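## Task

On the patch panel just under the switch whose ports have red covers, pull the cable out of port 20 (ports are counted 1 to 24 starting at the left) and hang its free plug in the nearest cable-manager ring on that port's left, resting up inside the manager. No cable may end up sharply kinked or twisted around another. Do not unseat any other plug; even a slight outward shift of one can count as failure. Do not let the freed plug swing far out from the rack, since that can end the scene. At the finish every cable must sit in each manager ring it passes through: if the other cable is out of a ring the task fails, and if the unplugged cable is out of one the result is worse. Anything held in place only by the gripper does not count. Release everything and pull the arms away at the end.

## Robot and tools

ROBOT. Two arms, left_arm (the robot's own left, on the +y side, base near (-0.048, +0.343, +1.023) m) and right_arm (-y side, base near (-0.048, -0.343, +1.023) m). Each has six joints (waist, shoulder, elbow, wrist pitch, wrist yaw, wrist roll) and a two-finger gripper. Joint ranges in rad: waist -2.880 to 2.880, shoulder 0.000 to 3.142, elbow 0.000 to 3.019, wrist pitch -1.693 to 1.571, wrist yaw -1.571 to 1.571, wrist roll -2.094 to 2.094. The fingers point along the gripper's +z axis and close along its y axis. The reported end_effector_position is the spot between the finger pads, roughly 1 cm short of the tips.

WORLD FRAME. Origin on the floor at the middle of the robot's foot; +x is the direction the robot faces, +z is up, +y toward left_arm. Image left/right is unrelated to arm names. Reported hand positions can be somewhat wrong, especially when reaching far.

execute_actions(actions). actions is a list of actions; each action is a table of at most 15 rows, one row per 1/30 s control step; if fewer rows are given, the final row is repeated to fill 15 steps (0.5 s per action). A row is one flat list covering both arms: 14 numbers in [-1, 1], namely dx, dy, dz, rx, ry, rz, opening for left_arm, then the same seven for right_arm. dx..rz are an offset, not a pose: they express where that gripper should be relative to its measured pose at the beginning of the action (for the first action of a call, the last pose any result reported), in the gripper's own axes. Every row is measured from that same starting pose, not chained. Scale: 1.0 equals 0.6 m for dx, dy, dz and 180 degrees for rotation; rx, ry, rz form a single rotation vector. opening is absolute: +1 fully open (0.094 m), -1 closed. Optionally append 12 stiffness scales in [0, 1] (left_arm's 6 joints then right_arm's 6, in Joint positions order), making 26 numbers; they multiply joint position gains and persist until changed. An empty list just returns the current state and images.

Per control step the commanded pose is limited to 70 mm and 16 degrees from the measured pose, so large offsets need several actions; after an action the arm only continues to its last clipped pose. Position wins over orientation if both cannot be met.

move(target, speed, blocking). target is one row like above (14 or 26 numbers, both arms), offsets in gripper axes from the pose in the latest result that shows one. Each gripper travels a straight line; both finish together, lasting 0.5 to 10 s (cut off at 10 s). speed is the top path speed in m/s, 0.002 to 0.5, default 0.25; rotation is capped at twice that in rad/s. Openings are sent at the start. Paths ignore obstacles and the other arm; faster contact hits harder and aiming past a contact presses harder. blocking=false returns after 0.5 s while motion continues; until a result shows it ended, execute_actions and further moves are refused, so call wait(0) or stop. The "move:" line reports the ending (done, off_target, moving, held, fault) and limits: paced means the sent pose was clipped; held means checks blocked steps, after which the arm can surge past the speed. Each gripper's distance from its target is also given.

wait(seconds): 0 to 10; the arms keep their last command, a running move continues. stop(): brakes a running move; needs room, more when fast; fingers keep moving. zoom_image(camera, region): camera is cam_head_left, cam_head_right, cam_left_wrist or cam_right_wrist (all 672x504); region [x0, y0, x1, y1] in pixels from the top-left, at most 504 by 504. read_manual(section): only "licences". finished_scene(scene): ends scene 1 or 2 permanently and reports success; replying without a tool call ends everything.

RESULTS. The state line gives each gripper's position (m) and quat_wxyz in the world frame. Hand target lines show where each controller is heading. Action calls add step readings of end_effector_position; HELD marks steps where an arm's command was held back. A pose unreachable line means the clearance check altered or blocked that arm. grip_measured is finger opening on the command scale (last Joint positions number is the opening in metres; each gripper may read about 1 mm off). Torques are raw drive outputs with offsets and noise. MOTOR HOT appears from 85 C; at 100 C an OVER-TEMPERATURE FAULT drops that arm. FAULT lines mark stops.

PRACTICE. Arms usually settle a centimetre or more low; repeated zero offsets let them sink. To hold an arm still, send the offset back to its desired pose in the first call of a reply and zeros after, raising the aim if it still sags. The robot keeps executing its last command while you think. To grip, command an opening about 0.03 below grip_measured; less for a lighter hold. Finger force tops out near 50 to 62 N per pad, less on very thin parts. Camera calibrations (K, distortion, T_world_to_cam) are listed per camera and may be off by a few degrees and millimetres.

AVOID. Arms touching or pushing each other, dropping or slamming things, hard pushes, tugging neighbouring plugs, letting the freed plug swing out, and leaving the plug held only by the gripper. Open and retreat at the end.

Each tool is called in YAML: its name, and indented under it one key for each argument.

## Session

execute_actions:
  actions: []

Scene clock: 0.00 s.
left_arm: end_effector_position=(+0.5573, +0.3363, +1.1905) grip_measured=+1.000 end_effector_quat_wxyz=(+0.273, +0.007, +0.962, -0.004) | right_arm: end_effector_position=(+0.5490, -0.3383, +1.1821) grip_measured=+1.000 end_effector_quat_wxyz=(+0.260, -0.013, +0.965, -0.006)
Joint positions: left_arm=[ 0.517  1.561  1.28  -0.678 -0.107  0.005  0.094] | right_arm=[-0.514  1.559  1.264 -0.691  0.125 -0.015  0.094]
Joint velocities: left_arm=[-0.005 -0.015 -0.002  0.012 -0.007  0.007  0.   ] | right_arm=[-0.005 -0.015  0.002 -0.002  0.022 -0.037  0.   ]
Joint torques (N m, as the arm reports them, + toward a larger angle): no reading
Hand target (left_arm): +0.565, +0.337, +1.198; +0.282, +0.006, +0.960, -0.004
Hand target (right_arm): +0.557, -0.339, +1.190; +0.269, -0.011, +0.963, -0.006
Joint stiffness scale: left_arm=[1. 1. 1. 1. 1. 1.] | right_arm=[1. 1. 1. 1. 1. 1.]

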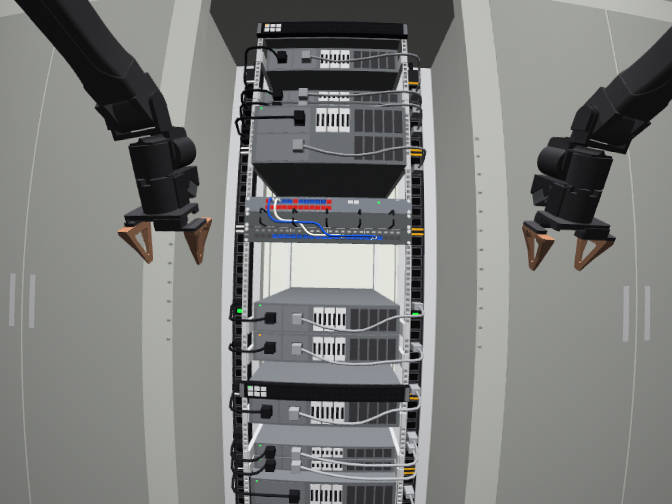

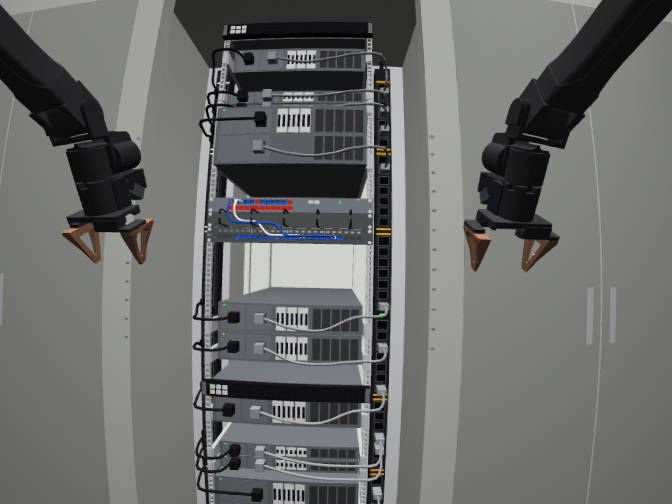

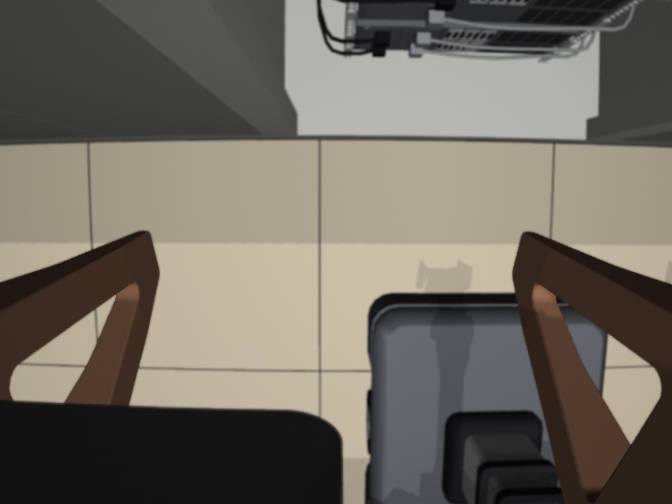

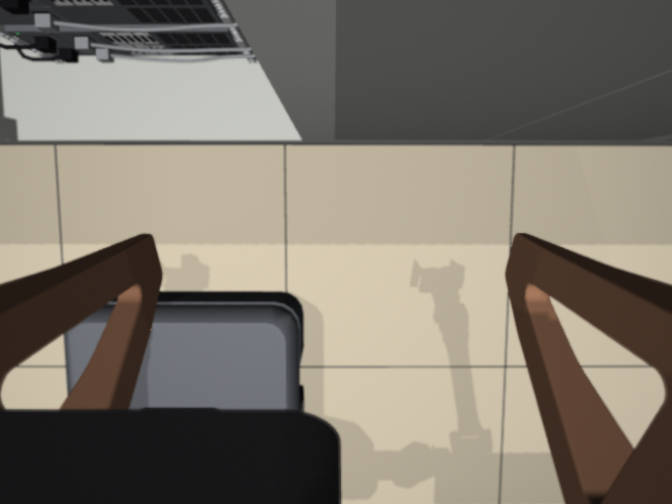

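zoom_image:
  camera: "cam_head_left"
  region: [240,185,420,255]

zoom_image:
  camera: "cam_head_right"
  region: [200,185,380,255]

Region (240, 185, 420, 255) of cam_head_left's 672x504 image, scaled by 2.800, with more detail than that image has.

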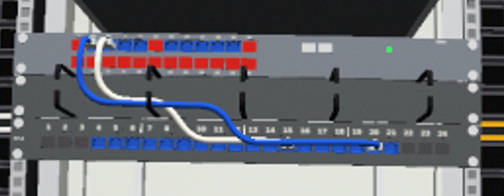

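Region (200, 185, 380, 255) of cam_head_right's 672x504 image, scaled by 2.800, with more detail than that image has.

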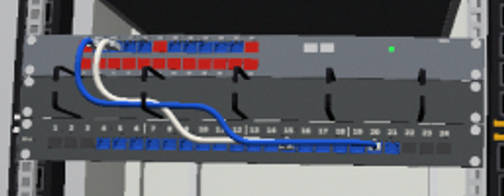

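move:
  target: [0,0,0,0,0,0,1,-0.295,0.4,0.055,-0.26,-0.26,0.45,-0.6]

Scene clock: 7.43 s.
left_arm: end_effector_position=(+0.5573, +0.3363, +1.1905) grip_measured=+1.000 end_effector_quat_wxyz=(+0.273, +0.007, +0.962, -0.004) | right_arm: end_effector_position=(+0.7051, -0.1082, +1.2265) grip_measured=-0.598 end_effector_quat_wxyz=(+0.503, +0.497, +0.523, +0.477)
Joint positions: left_arm=[ 0.517  1.561  1.28  -0.678 -0.107  0.005  0.094] | right_arm=[-0.164  1.996  1.365  0.655  0.426  1.416  0.019]
Joint velocities: left_arm=[-0.005 -0.015 -0.002  0.002  0.022 -0.022  0.   ] | right_arm=[ 0.005  0.005  0.007 -0.007 -0.007  0.081  0.   ]
Joint torques (N m, as the arm reports them, + toward a larger angle): left_arm=[ -2.28 -17.46   9.16   1.19   0.1   -0.02] | right_arm=[  2.42 -16.96  13.93   2.49   0.16   0.08]
Hand target (left_arm): +0.557, +0.336, +1.190; +0.273, +0.007, +0.962, -0.004
Hand target (right_arm): +0.715, -0.098, +1.244; +0.504, +0.496, +0.503, +0.497
Off the commanded pose (left_arm): 0.000 m, 0 deg.
Off the commanded pose (right_arm): 0.020 m, 3 deg.
Joint stiffness scale: left_arm=[1. 1. 1. 1. 1. 1.] | right_arm=[1. 1. 1. 1. 1. 1.]
move: off_target (right_arm)
camera_calibration (this result's frames):
cam_right_wrist: T_world_to_cam=[[-0.0550268, -0.0510976, -0.997177, 1.25485], [-0.579046, 0.815236, -0.00982128, 0.511859], [0.813436, 0.57687, -0.0744476, -0.294662], [0, 0, 0, 1]] pos_world=[0.605128, -0.183184, 1.23439]

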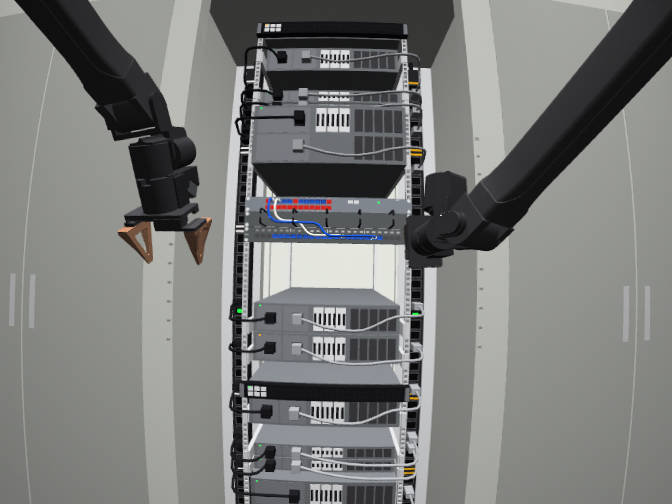

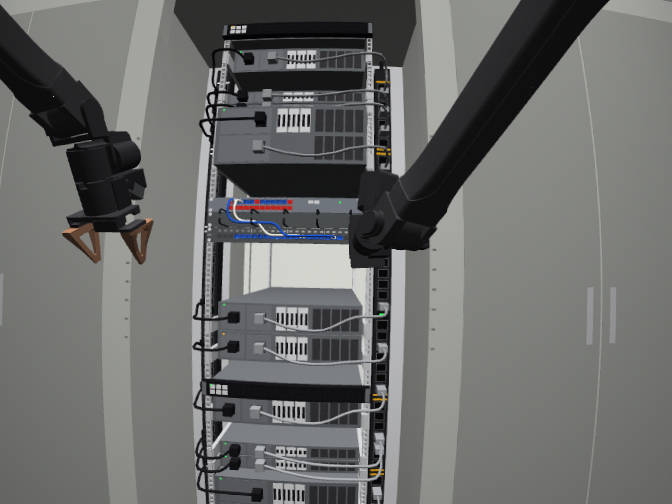

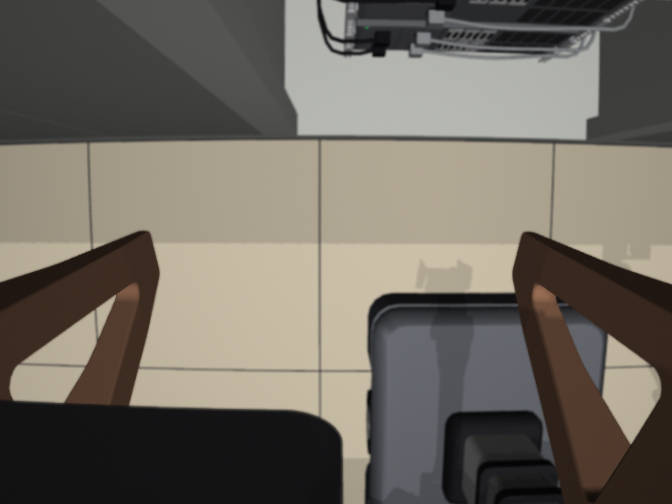

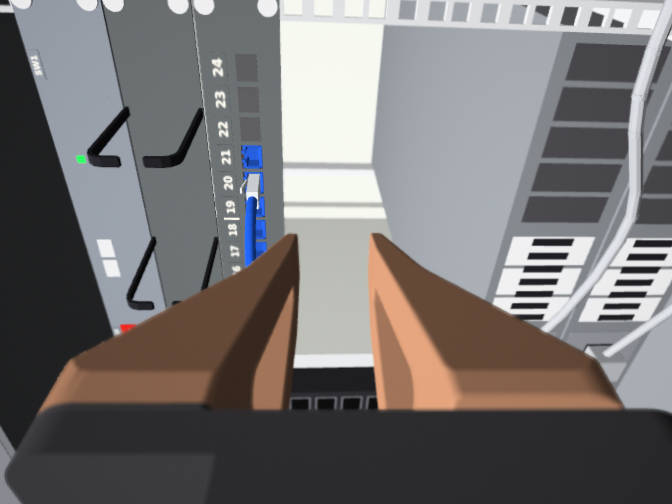

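move:
  target: [0,0,0,0,0,0,1,0.135,0.075,0.17,-0.02,0.06,0,-0.6]

Scene clock: 9.10 s.
left_arm: end_effector_position=(+0.5573, +0.3363, +1.1905) grip_measured=+1.000 end_effector_quat_wxyz=(+0.273, +0.007, +0.962, -0.004) | right_arm: end_effector_position=(+0.8001, -0.0361, +1.2557) grip_measured=-0.598 end_effector_quat_wxyz=(+0.463, +0.443, +0.553, +0.532)
Joint positions: left_arm=[ 0.517  1.561  1.28  -0.678 -0.107  0.005  0.094] | right_arm=[-0.164  2.208  1.809  0.439  0.242  1.419  0.019]
Joint velocities: left_arm=[-0.005 -0.005 -0.002  0.012  0.066  0.007  0.   ] | right_arm=[ 0.005 -0.005 -0.017 -0.002 -0.022 -0.022 -0.   ]
Joint torques (N m, as the arm reports them, + toward a larger angle): left_arm=[ -2.32 -17.39   9.13   1.13   0.11  -0.03] | right_arm=[  2.71 -19.82  15.64   1.57  -0.13  -0.2 ]
Hand target (left_arm): +0.557, +0.336, +1.190; +0.273, +0.007, +0.962, -0.004
Hand target (right_arm): +0.807, -0.025, +1.265; +0.467, +0.434, +0.551, +0.538
Off the commanded pose (left_arm): 0.000 m, 0 deg.
Off the commanded pose (right_arm): 0.016 m, 1 deg.
Joint stiffness scale: left_arm=[1. 1. 1. 1. 1. 1.] | right_arm=[1. 1. 1. 1. 1. 1.]
move: off_target (right_arm)
camera_calibration (this result's frames):
cam_right_wrist: T_world_to_cam=[[-0.0124011, -0.0422445, -0.99903, 1.26141], [-0.715776, 0.698025, -0.0206313, 0.627149], [0.69822, 0.714826, -0.0388939, -0.358765], [0, 0, 0, 1]] pos_world=[0.715038, -0.128023, 1.25917]

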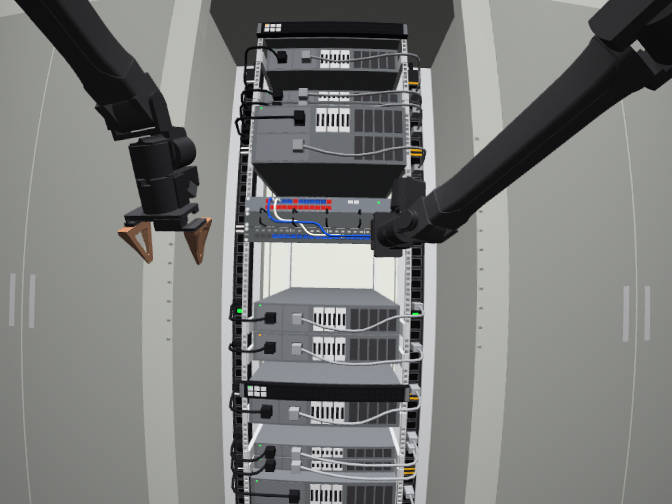

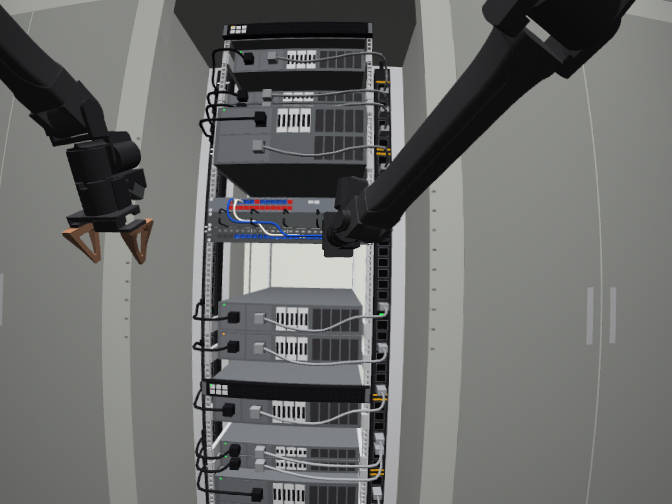

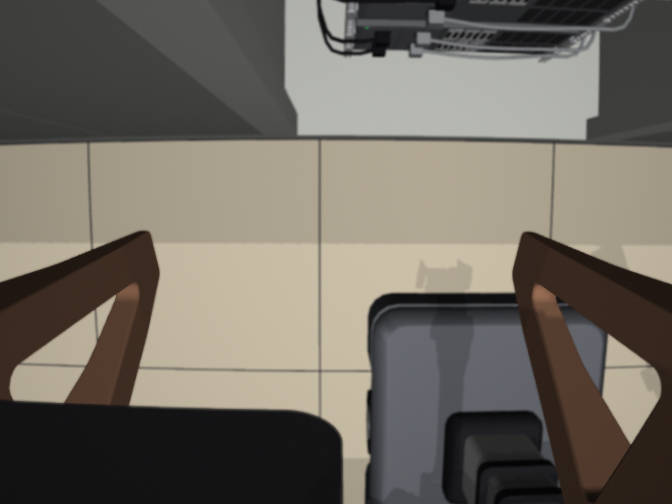

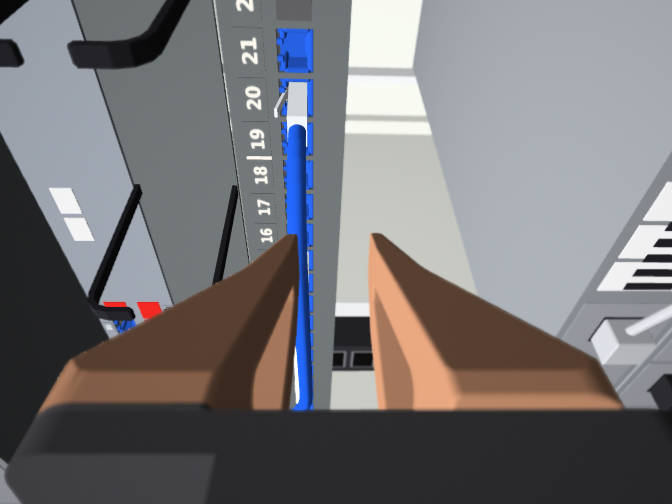

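execute_actions:
  actions:
    - [[0,0,0,0,0,0,1,-0.01,0.04,0.03,0,0,0,-0.55]]
    - [[0,0,0,0,0,0,1,0,0.012,0.04,0,0,0,-0.55]]

Scene clock: 10.50 s.
left_arm: end_effector_position=(+0.5573, +0.3363, +1.1905) grip_measured=+1.000 end_effector_quat_wxyz=(+0.273, +0.007, +0.962, -0.004) | right_arm: end_effector_position=(+0.8162, -0.0282, +1.2632) grip_measured=-0.552 end_effector_quat_wxyz=(+0.451, +0.446, +0.571, +0.520)
Joint positions: left_arm=[ 0.517  1.561  1.28  -0.678 -0.107  0.005  0.094] | right_arm=[-0.164  2.235  1.912  0.315  0.233  1.419  0.021]
Joint velocities: left_arm=[ 0.005 -0.005  0.002  0.002 -0.051  0.007  0.   ] | right_arm=[-0.005  0.005 -0.012 -0.012  0.037 -0.022 -0.001]
Joint torques (N m, as the arm reports them, + toward a larger angle): left_arm=[ -2.33 -17.32   9.1    1.18   0.11  -0.02] | right_arm=[  1.87 -20.37  16.11   1.76  -0.12  -0.06]
Hand target (left_arm): +0.557, +0.336, +1.190; +0.273, +0.007, +0.962, -0.004
Hand target (right_arm): +0.828, -0.029, +1.268; +0.455, +0.445, +0.565, +0.525
Off the commanded pose (left_arm): 0.000 m, 0 deg.
Off the commanded pose (right_arm): 0.014 m, 1 deg.
Joint stiffness scale: left_arm=[1. 1. 1. 1. 1. 1.] | right_arm=[1. 1. 1. 1. 1. 1.]
Step readings (end_effector_position; steps 1 to 15: 1st action; 16 to 30: 2nd action):
0: left_arm (+0.5573, +0.3363, +1.1905) | right_arm (+0.8001, -0.0361, +1.2557)
1: left_arm (+0.5573, +0.3363, +1.1905) | right_arm (+0.8005, -0.0354, +1.2549)
2: left_arm (+0.5573, +0.3363, +1.1905) | right_arm (+0.8013, -0.0346, +1.2537)
4: left_arm (+0.5573, +0.3363, +1.1905) | right_arm (+0.8026, -0.0338, +1.2541)
8: left_arm (+0.5573, +0.3363, +1.1905) | right_arm (+0.8049, -0.0335, +1.2605)
15: left_arm (+0.5573, +0.3363, +1.1905) | right_arm (+0.8055, -0.0334, +1.2619)
16: left_arm (+0.5573, +0.3363, +1.1905) | right_arm (+0.8063, -0.0329, +1.2614)
17: left_arm (+0.5573, +0.3363, +1.1905) | right_arm (+0.8087, -0.0316, +1.2612)
19: left_arm (+0.5573, +0.3363, +1.1905) | right_arm (+0.8132, -0.0297, +1.2633)
23: left_arm (+0.5573, +0.3363, +1.1905) | right_arm (+0.8161, -0.0285, +1.2647)
30: end_effector_position above
camera_calibration (this result's frames):
cam_right_wrist: T_world_to_cam=[[-0.0550279, -0.0621674, -0.996548, 1.30049], [-0.725796, 0.687904, -0.00283596, 0.618751], [0.685706, 0.723134, -0.0829748, -0.309239], [0, 0, 0, 1]] pos_world=[0.732697, -0.121172, 1.2721]

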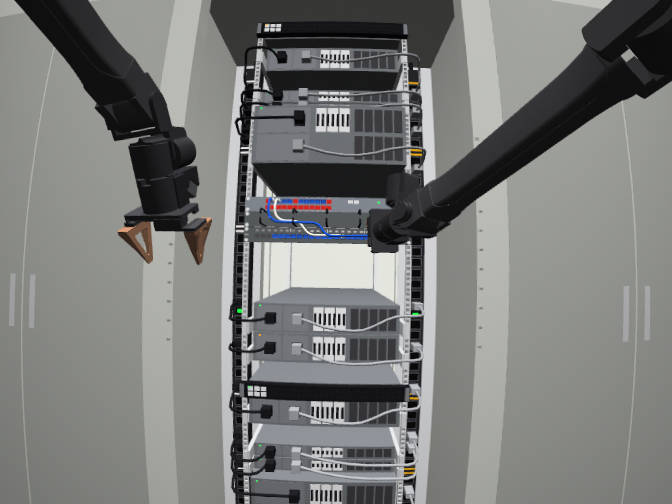

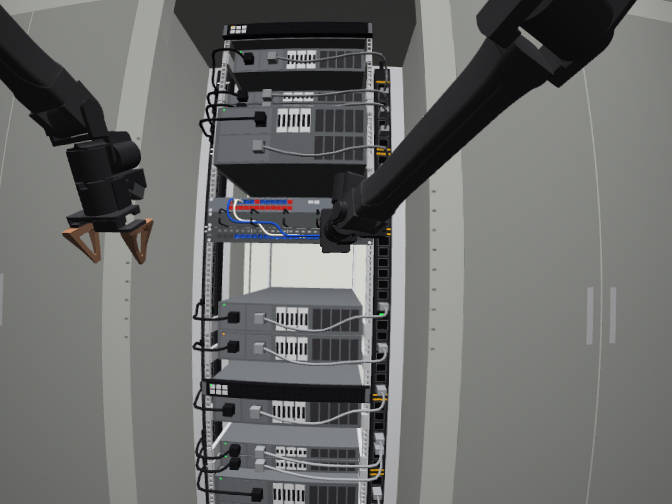

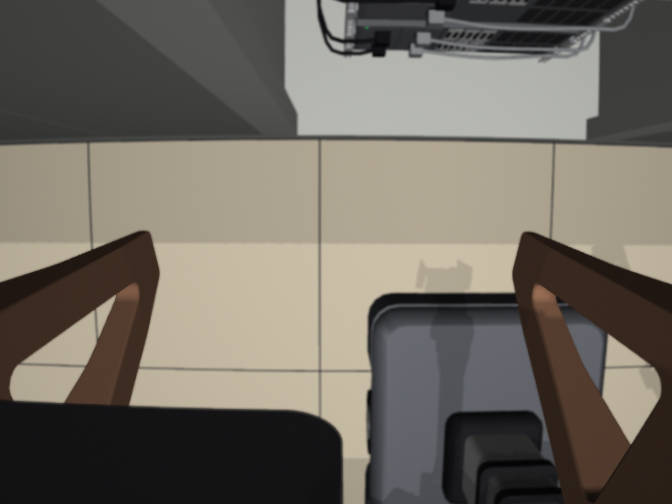

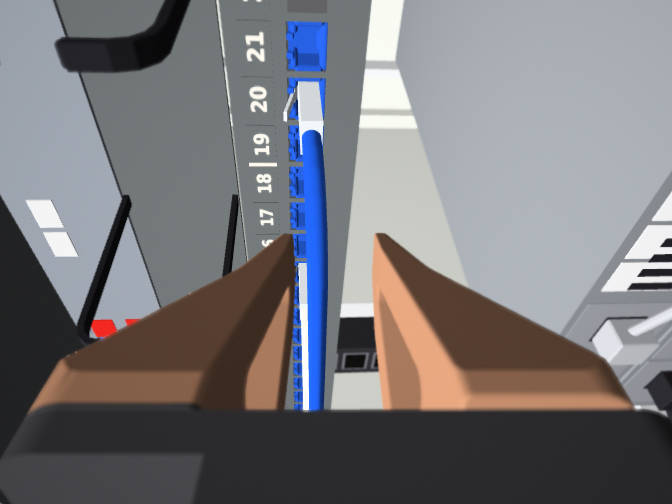

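execute_actions:
  actions:
    - [[0,0,0,0,0,0,1,-0.04,0.03,0.03,-0.03,0,0,-0.55]]
    - [[0,0,0,0,0,0,1,-0.03,0.015,0.045,-0.01,0,0,-0.55]]

Scene clock: 11.80 s.
left_arm: end_effector_position=(+0.5573, +0.3363, +1.1905) grip_measured=+1.000 end_effector_quat_wxyz=(+0.273, +0.007, +0.962, -0.004) | right_arm: end_effector_position=(+0.8363, -0.0408, +1.2753) grip_measured=-0.552 end_effector_quat_wxyz=(+0.455, +0.425, +0.558, +0.549)
Joint positions: left_arm=[ 0.517  1.561  1.28  -0.678 -0.107  0.005  0.094] | right_arm=[-0.198  2.272  1.975  0.353  0.159  1.416  0.021]
Joint velocities: left_arm=[-0.005 -0.024  0.012 -0.002 -0.051  0.007  0.   ] | right_arm=[-0.005  0.005 -0.012 -0.022 -0.037  0.051  0.   ]
Joint torques (N m, as the arm reports them, + toward a larger angle): left_arm=[ -2.41 -17.34   9.13   1.15   0.11  -0.03] | right_arm=[  0.43 -20.67  16.38   1.45  -0.13  -0.1 ]
Hand target (left_arm): +0.557, +0.336, +1.190; +0.273, +0.007, +0.962, -0.004
Hand target (right_arm): +0.851, -0.052, +1.280; +0.463, +0.425, +0.550, +0.549
Off the commanded pose (left_arm): 0.000 m, 0 deg.
Off the commanded pose (right_arm): 0.021 m, 1 deg.
Joint stiffness scale: left_arm=[1. 1. 1. 1. 1. 1.] | right_arm=[1. 1. 1. 1. 1. 1.]
Step readings (end_effector_position; steps 1 to 15: 1st action; 16 to 30: 2nd action):
0: left_arm (+0.5573, +0.3363, +1.1905) | right_arm (+0.8163, -0.0282, +1.2628)
1: left_arm (+0.5573, +0.3363, +1.1905) | right_arm (+0.8161, -0.0261, +1.2654)
2: left_arm (+0.5573, +0.3363, +1.1905) | right_arm (+0.8164, -0.0246, +1.2679)
4: left_arm (+0.5573, +0.3363, +1.1905) | right_arm (+0.8176, -0.0268, +1.2721)
8: left_arm (+0.5573, +0.3363, +1.1905) | right_arm (+0.8208, -0.0349, +1.2734)
15: left_arm (+0.5573, +0.3363, +1.1905) | right_arm (+0.8231, -0.0400, +1.2704)
16: left_arm (+0.5573, +0.3363, +1.1905) | right_arm (+0.8235, -0.0378, +1.2709)
17: left_arm (+0.5573, +0.3363, +1.1905) | right_arm (+0.8255, -0.0360, +1.2721)
19: left_arm (+0.5573, +0.3363, +1.1905) | right_arm (+0.8297, -0.0351, +1.2744)
23: left_arm (+0.5573, +0.3363, +1.1905) | right_arm (+0.8342, -0.0382, +1.2753)
30: end_effector_position above
camera_calibration (this result's frames):
cam_right_wrist: T_world_to_cam=[[0.0105151, -0.0393625, -0.99917, 1.26234], [-0.747567, 0.663315, -0.0339987, 0.698917], [0.664103, 0.747304, -0.0224513, -0.371078], [0, 0, 0, 1]] pos_world=[0.755648, -0.136605, 1.27673]

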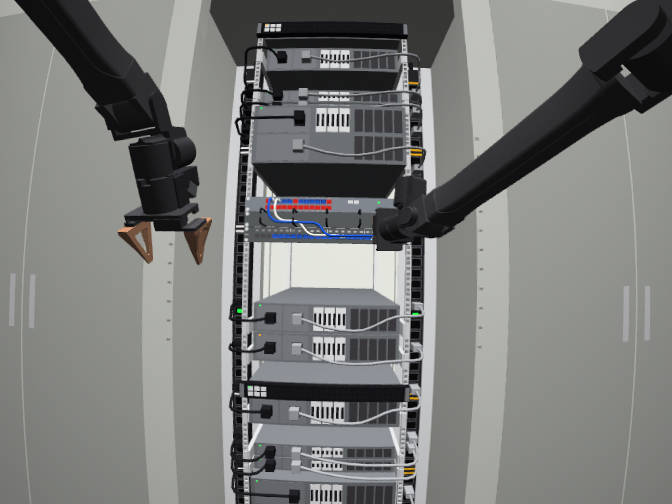

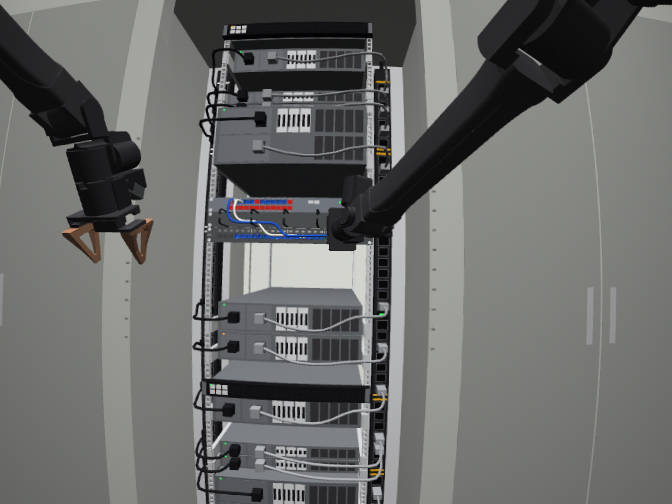

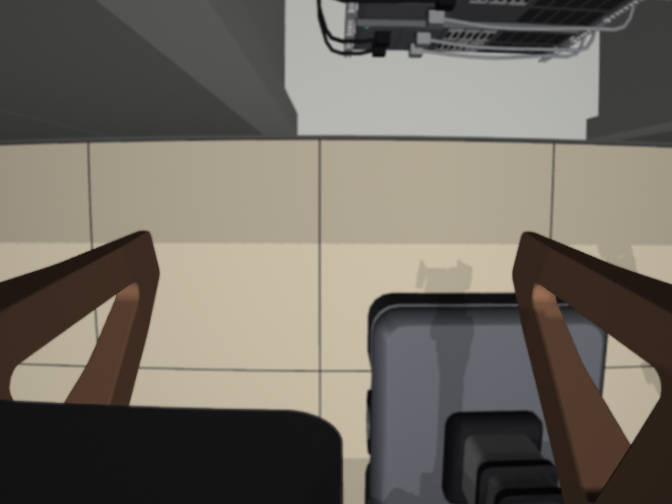

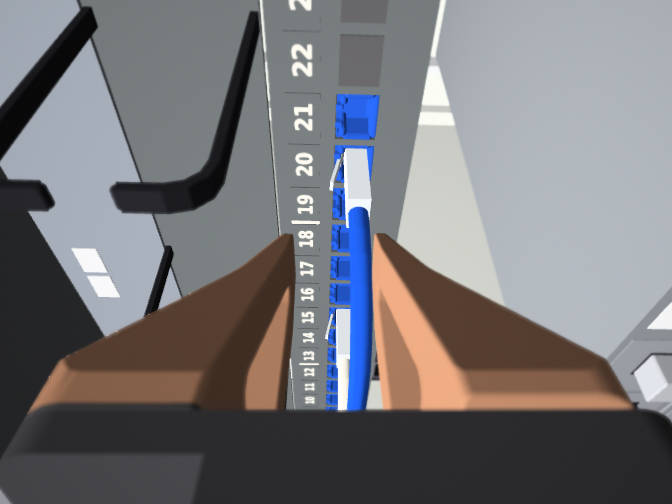

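execute_actions:
  actions:
    - [[0,0,0,0,0,0,1,-0.04,0,0.015,0,-0.03,0,-0.55]]
    - [[0,0,0,0,0,0,1,-0.02,0.005,0.02,0,-0.01,0,-0.55]]

Scene clock: 15.07 s.
left_arm: end_effector_position=(+0.5573, +0.3363, +1.1905) grip_measured=+1.000 end_effector_quat_wxyz=(+0.273, +0.007, +0.962, -0.004) | right_arm: end_effector_position=(+0.8398, -0.0578, +1.2700) grip_measured=-0.552 end_effector_quat_wxyz=(+0.475, +0.456, +0.545, +0.519)
Joint positions: left_arm=[ 0.517  1.561  1.28  -0.678 -0.107  0.005  0.094] | right_arm=[-0.199  2.272  1.976  0.337  0.253  1.416  0.021]
Joint velocities: left_arm=[ 0.005 -0.015  0.002 -0.017 -0.051 -0.051  0.   ] | right_arm=[-0.024 -0.005 -0.007 -0.007  0.037 -0.11  -0.   ]
Joint torques (N m, as the arm reports them, + toward a larger angle): left_arm=[ -2.19 -17.3    9.13   1.18   0.1   -0.01] | right_arm=[  0.76 -20.89  15.68   1.52   0.17  -0.07]
Hand target (left_arm): +0.557, +0.336, +1.190; +0.273, +0.007, +0.962, -0.004
Hand target (right_arm): +0.851, -0.066, +1.277; +0.482, +0.457, +0.535, +0.521
Off the commanded pose (left_arm): 0.000 m, 0 deg.
Off the commanded pose (right_arm): 0.017 m, 1 deg.
Joint stiffness scale: left_arm=[1. 1. 1. 1. 1. 1.] | right_arm=[1. 1. 1. 1. 1. 1.]
Step readings (end_effector_position; steps 1 to 15: 1st action; 16 to 30: 2nd action):
0: left_arm (+0.5573, +0.3363, +1.1905) | right_arm (+0.8364, -0.0408, +1.2756)
1: left_arm (+0.5573, +0.3363, +1.1905) | right_arm (+0.8376, -0.0464, +1.2750)
2: left_arm (+0.5573, +0.3363, +1.1905) | right_arm (+0.8384, -0.0507, +1.2745)
4: left_arm (+0.5573, +0.3363, +1.1905) | right_arm (+0.8394, -0.0551, +1.2740)
8: left_arm (+0.5573, +0.3363, +1.1905) | right_arm (+0.8395, -0.0555, +1.2739)
15: left_arm (+0.5573, +0.3363, +1.1905) | right_arm (+0.8395, -0.0555, +1.2739)
16: left_arm (+0.5573, +0.3363, +1.1905) | right_arm (+0.8397, -0.0566, +1.2731)
17: left_arm (+0.5573, +0.3363, +1.1905) | right_arm (+0.8398, -0.0574, +1.2720)
19: left_arm (+0.5573, +0.3363, +1.1905) | right_arm (+0.8398, -0.0578, +1.2707)
23: left_arm (+0.5573, +0.3363, +1.1905) | right_arm (+0.8398, -0.0578, +1.2700)
30: end_effector_position above
camera_calibration (this result's frames):
cam_right_wrist: T_world_to_cam=[[-0.017843, -0.0463328, -0.998767, 1.27922], [-0.682766, 0.730315, -0.0216816, 0.646504], [0.730419, 0.681538, -0.0446655, -0.392069], [0, 0, 0, 1]] pos_world=[0.750611, -0.145671, 1.27415]

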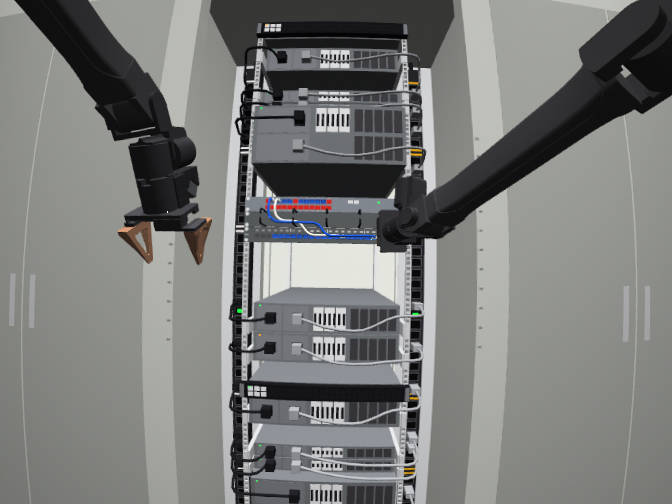

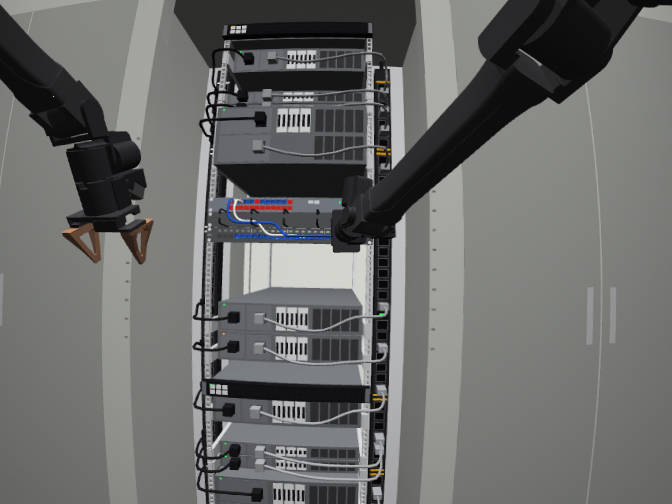

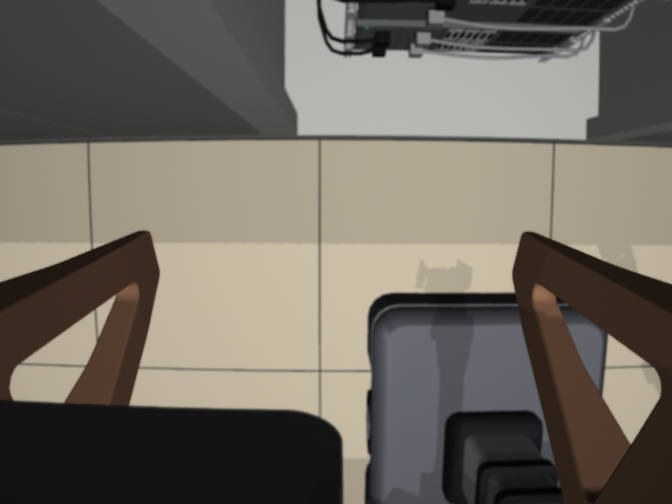

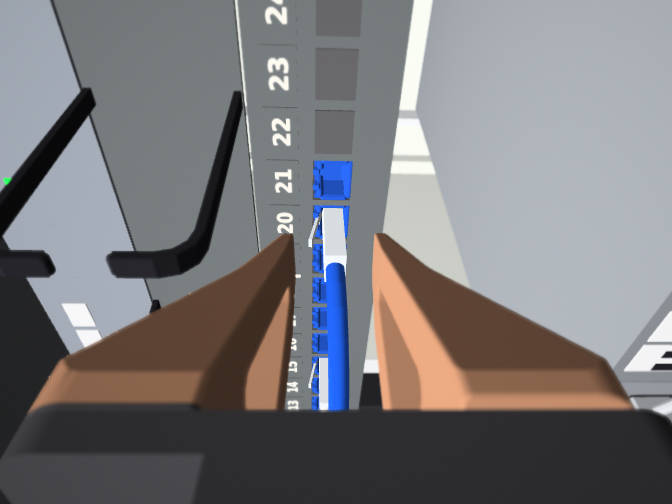

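execute_actions:
  actions:
    - [[0,0,0,0,0,0,1,0,0.012,0.045,0,0,0,-0.55]]

Scene clock: 15.90 s.
left_arm: end_effector_position=(+0.5573, +0.3363, +1.1905) grip_measured=+1.000 end_effector_quat_wxyz=(+0.273, +0.007, +0.962, -0.004) | right_arm: end_effector_position=(+0.8539, -0.0507, +1.2668) grip_measured=-0.552 end_effector_quat_wxyz=(+0.469, +0.457, +0.555, +0.514)
Joint positions: left_arm=[ 0.517  1.561  1.28  -0.678 -0.107  0.005  0.094] | right_arm=[-0.199  2.317  2.066  0.267  0.247  1.416  0.021]
Joint velocities: left_arm=[-0.005 -0.005 -0.012 -0.017 -0.022  0.007  0.   ] | right_arm=[-0.005 -0.005  0.027 -0.002  0.022 -0.007 -0.   ]
Joint torques (N m, as the arm reports them, + toward a larger angle): left_arm=[ -2.32 -17.45   9.18   1.21   0.1   -0.01] | right_arm=[  1.45 -21.39  16.66   1.55  -0.05  -0.07]
Hand target (left_arm): +0.557, +0.336, +1.190; +0.273, +0.007, +0.962, -0.004
Hand target (right_arm): +0.865, -0.054, +1.277; +0.475, +0.456, +0.545, +0.519
Off the commanded pose (left_arm): 0.000 m, 0 deg.
Off the commanded pose (right_arm): 0.017 m, 1 deg.
Joint stiffness scale: left_arm=[1. 1. 1. 1. 1. 1.] | right_arm=[1. 1. 1. 1. 1. 1.]
Step readings (end_effector_position):
0: left_arm (+0.5573, +0.3363, +1.1905) | right_arm (+0.8398, -0.0578, +1.2700)
1: left_arm (+0.5573, +0.3363, +1.1905) | right_arm (+0.8410, -0.0571, +1.2698)
2: left_arm (+0.5573, +0.3363, +1.1905) | right_arm (+0.8441, -0.0556, +1.2702)
4: left_arm (+0.5573, +0.3363, +1.1905) | right_arm (+0.8495, -0.0533, +1.2724)
8: left_arm (+0.5573, +0.3363, +1.1905) | right_arm (+0.8533, -0.0512, +1.2690)
15: end_effector_position above
camera_calibration (this result's frames):
cam_right_wrist: T_world_to_cam=[[-0.0399532, -0.0558056, -0.997642, 1.29363], [-0.689299, 0.724362, -0.0129143, 0.645008], [0.723375, 0.687157, -0.0674073, -0.372294], [0, 0, 0, 1]] pos_world=[0.765595, -0.139204, 1.27381]

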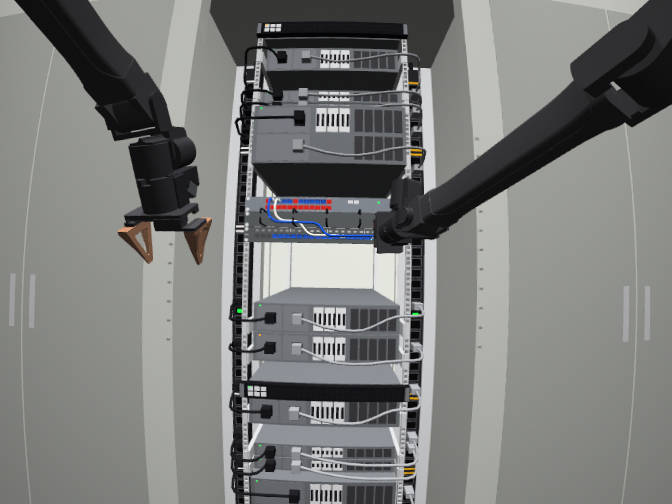

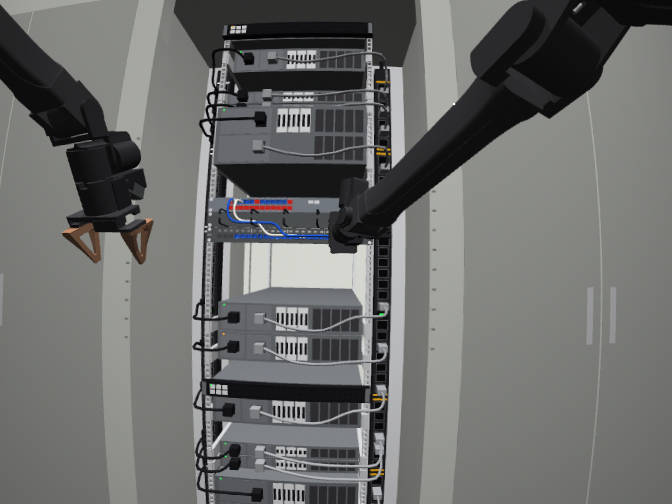

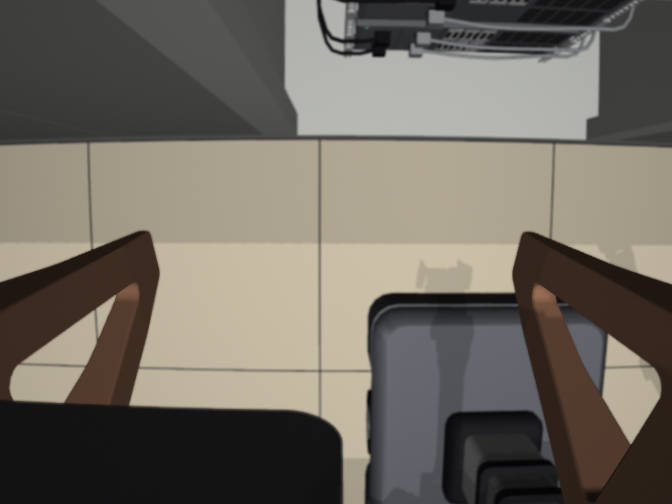

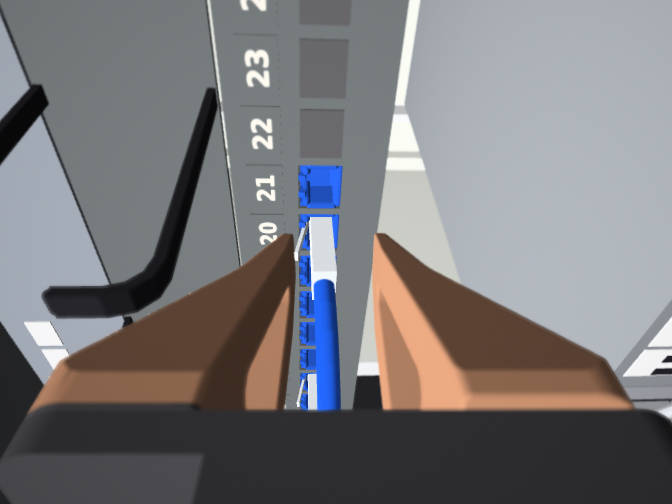

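execute_actions:
  actions:
    - [[0,0,0,0,0,0,1,0.03,0.022,0.01,-0.015,0,0,-0.55]]
    - [[0,0,0,0,0,0,1,0.015,0.012,0.025,0,0,0,-0.55]]

Scene clock: 17.20 s.
left_arm: end_effector_position=(+0.5573, +0.3363, +1.1905) grip_measured=+1.000 end_effector_quat_wxyz=(+0.273, +0.007, +0.962, -0.004) | right_arm: end_effector_position=(+0.8589, -0.0463, +1.2717) grip_measured=-0.552 end_effector_quat_wxyz=(+0.470, +0.460, +0.554, +0.510)
Joint positions: left_arm=[ 0.517  1.561  1.28  -0.678 -0.107  0.005  0.094] | right_arm=[-0.194  2.334  2.113  0.233  0.262  1.416  0.021]
Joint velocities: left_arm=[-0.015  0.005  0.007 -0.022 -0.051  0.022  0.   ] | right_arm=[-0.005  0.015 -0.017 -0.007 -0.007 -0.007 -0.001]
Joint torques (N m, as the arm reports them, + toward a larger angle): left_arm=[ -2.21 -17.42   9.13   1.21   0.08   0.  ] | right_arm=[  3.07 -21.14  16.58   1.55   0.2   -0.06]
Hand target (left_arm): +0.557, +0.336, +1.190; +0.273, +0.007, +0.962, -0.004
Hand target (right_arm): +0.865, -0.037, +1.277; +0.472, +0.457, +0.549, +0.516
Off the commanded pose (left_arm): 0.000 m, 0 deg.
Off the commanded pose (right_arm): 0.014 m, 1 deg.
Joint stiffness scale: left_arm=[1. 1. 1. 1. 1. 1.] | right_arm=[1. 1. 1. 1. 1. 1.]
Step readings (end_effector_position; steps 1 to 15: 1st action; 16 to 30: 2nd action):
0: left_arm (+0.5573, +0.3363, +1.1905) | right_arm (+0.8543, -0.0507, +1.2684)
1: left_arm (+0.5573, +0.3363, +1.1905) | right_arm (+0.8543, -0.0513, +1.2688)
2: left_arm (+0.5573, +0.3363, +1.1905) | right_arm (+0.8543, -0.0516, +1.2695)
4: left_arm (+0.5573, +0.3363, +1.1905) | right_arm (+0.8542, -0.0513, +1.2697)
8: left_arm (+0.5573, +0.3363, +1.1905) | right_arm (+0.8535, -0.0494, +1.2706)
15: left_arm (+0.5573, +0.3363, +1.1905) | right_arm (+0.8530, -0.0481, +1.2708)
16: left_arm (+0.5573, +0.3363, +1.1905) | right_arm (+0.8536, -0.0481, +1.2705)
17: left_arm (+0.5573, +0.3363, +1.1905) | right_arm (+0.8549, -0.0477, +1.2701)
19: left_arm (+0.5573, +0.3363, +1.1905) | right_arm (+0.8573, -0.0468, +1.2708)
23: left_arm (+0.5573, +0.3363, +1.1905) | right_arm (+0.8588, -0.0464, +1.2719)
30: end_effector_position above
camera_calibration (this result's frames):
cam_right_wrist: T_world_to_cam=[[-0.0455033, -0.0575445, -0.997305, 1.3032], [-0.683381, 0.72998, -0.0109397, 0.637985], [0.728642, 0.681042, -0.0725413, -0.376835], [0, 0, 0, 1]] pos_world=[0.769864, -0.134084, 1.27933]

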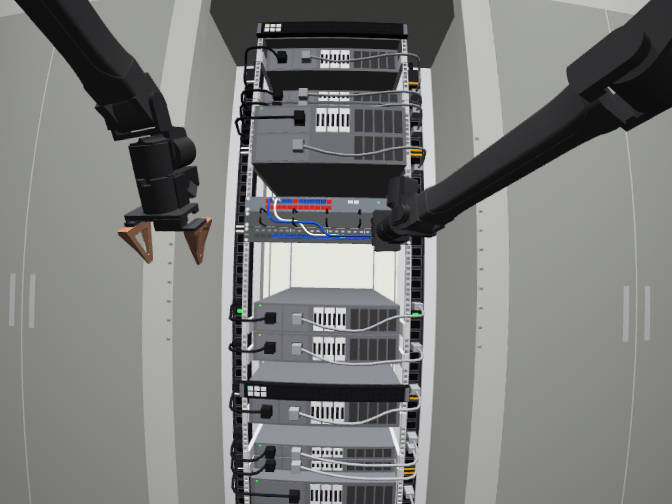

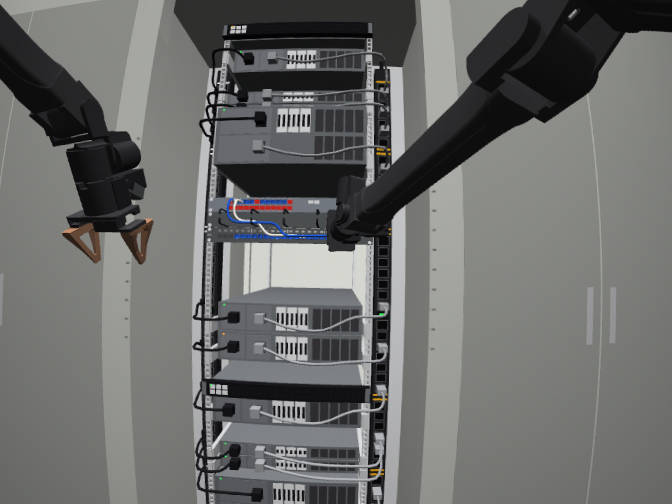

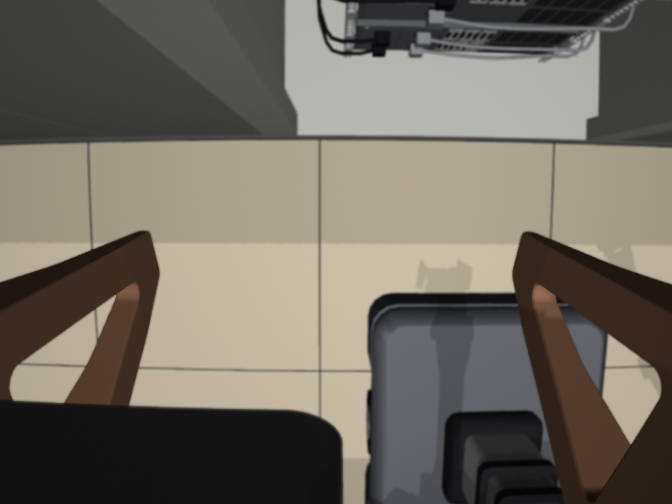

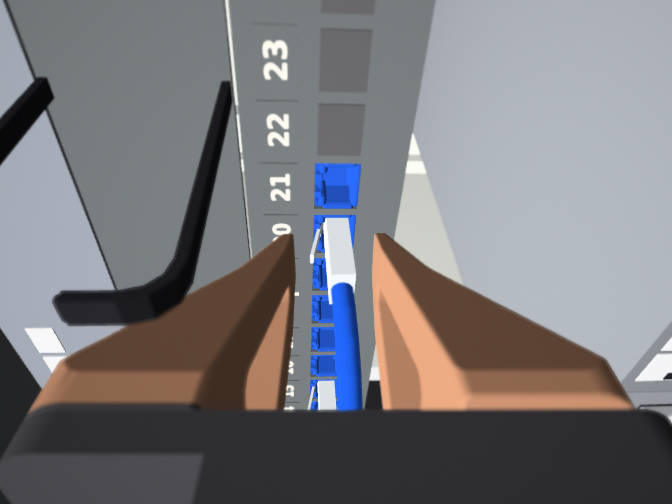

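execute_actions:
  actions:
    - [[0,0,0,0,0,0,1,0.03,0.012,0.03,-0.005,0.01,0,-0.55]]
    - [[0,0,0,0,0,0,1,0.02,0.012,0.03,-0.005,0,0,-0.55]]

Scene clock: 18.70 s.
left_arm: end_effector_position=(+0.5573, +0.3363, +1.1905) grip_measured=+1.000 end_effector_quat_wxyz=(+0.273, +0.007, +0.962, -0.004) | right_arm: end_effector_position=(+0.8735, -0.0376, +1.2716) grip_measured=-0.551 end_effector_quat_wxyz=(+0.466, +0.461, +0.559, +0.507)
Joint positions: left_arm=[ 0.517  1.561  1.28  -0.678 -0.107  0.005  0.094] | right_arm=[-0.192  2.391  2.227  0.163  0.26   1.416  0.021]
Joint velocities: left_arm=[ 0.005  0.005 -0.017  0.007 -0.081 -0.007  0.   ] | right_arm=[-0.005  0.005 -0.017 -0.002 -0.007 -0.066  0.   ]
Joint torques (N m, as the arm reports them, + toward a larger angle): left_arm=[ -2.17 -17.51   9.11   1.16   0.08  -0.02] | right_arm=[  2.95 -20.89  18.58   1.48  -0.5   -0.1 ]
Hand target (left_arm): +0.557, +0.336, +1.190; +0.273, +0.007, +0.962, -0.004
Hand target (right_arm): +0.881, -0.025, +1.276; +0.467, +0.451, +0.556, +0.518
Off the commanded pose (left_arm): 0.000 m, 0 deg.
Off the commanded pose (right_arm): 0.018 m, 2 deg.
Joint stiffness scale: left_arm=[1. 1. 1. 1. 1. 1.] | right_arm=[1. 1. 1. 1. 1. 1.]
Step readings (end_effector_position; steps 1 to 15: 1st action; 16 to 30: 2nd action):
0: left_arm (+0.5573, +0.3363, +1.1905) | right_arm (+0.8589, -0.0463, +1.2717)
1: left_arm (+0.5573, +0.3363, +1.1905) | right_arm (+0.8595, -0.0446, +1.2720)
2: left_arm (+0.5573, +0.3363, +1.1905) | right_arm (+0.8613, -0.0427, +1.2727)
4: left_arm (+0.5573, +0.3363, +1.1905) | right_arm (+0.8648, -0.0407, +1.2747)
8: left_arm (+0.5573, +0.3363, +1.1905) | right_arm (+0.8676, -0.0393, +1.2740)
15: left_arm (+0.5573, +0.3363, +1.1905) | right_arm (+0.8682, -0.0385, +1.2703)
16: left_arm (+0.5573, +0.3363, +1.1905) | right_arm (+0.8691, -0.0385, +1.2704)
17: left_arm (+0.5573, +0.3363, +1.1905) | right_arm (+0.8713, -0.0378, +1.2711)
19: left_arm (+0.5573, +0.3363, +1.1905) | right_arm (+0.8735, -0.0376, +1.2714)
23: left_arm (+0.5573, +0.3363, +1.1905) | right_arm (+0.8735, -0.0376, +1.2715)
30: end_effector_position above
camera_calibration (this result's frames):
cam_right_wrist: T_world_to_cam=[[-0.0567618, -0.0625144, -0.996429, 1.31284], [-0.687002, 0.726627, -0.00645219, 0.638964], [0.724435, 0.684182, -0.0841922, -0.374741], [0, 0, 0, 1]] pos_world=[0.784964, -0.125826, 1.28072]

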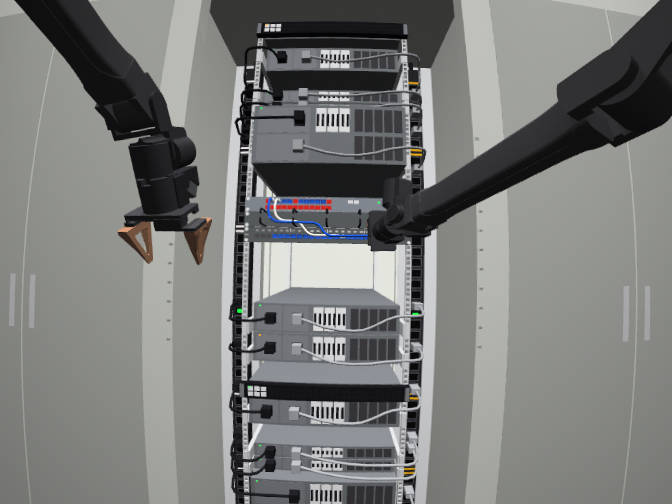

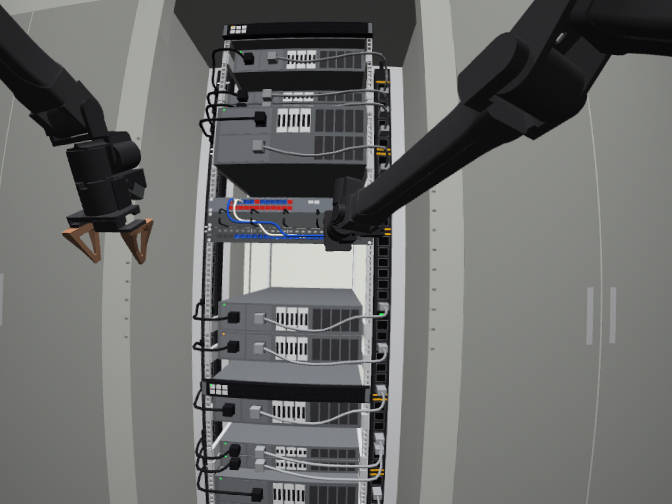

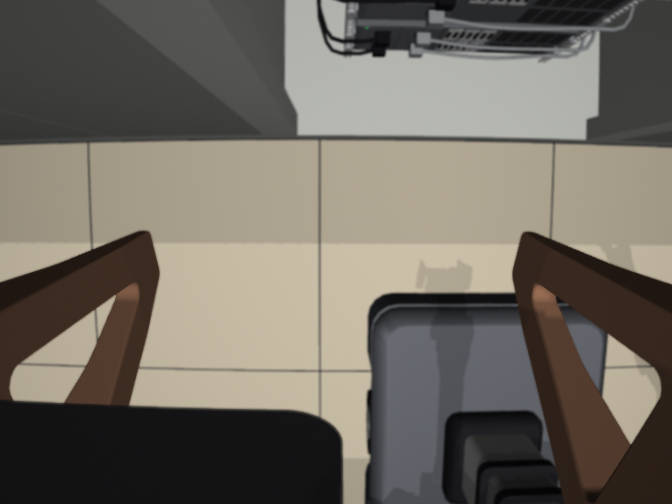

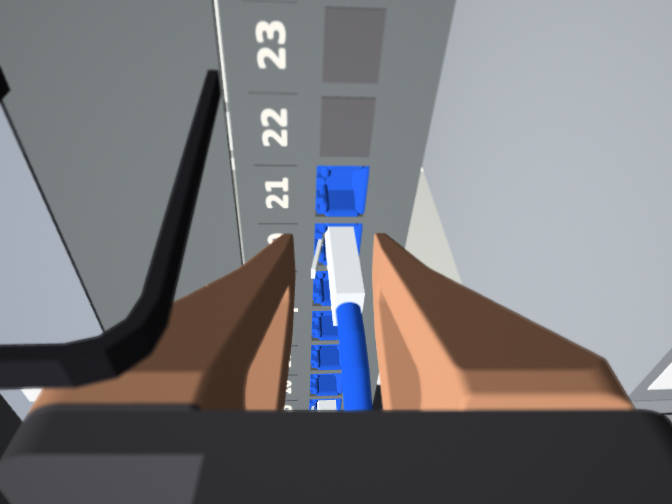

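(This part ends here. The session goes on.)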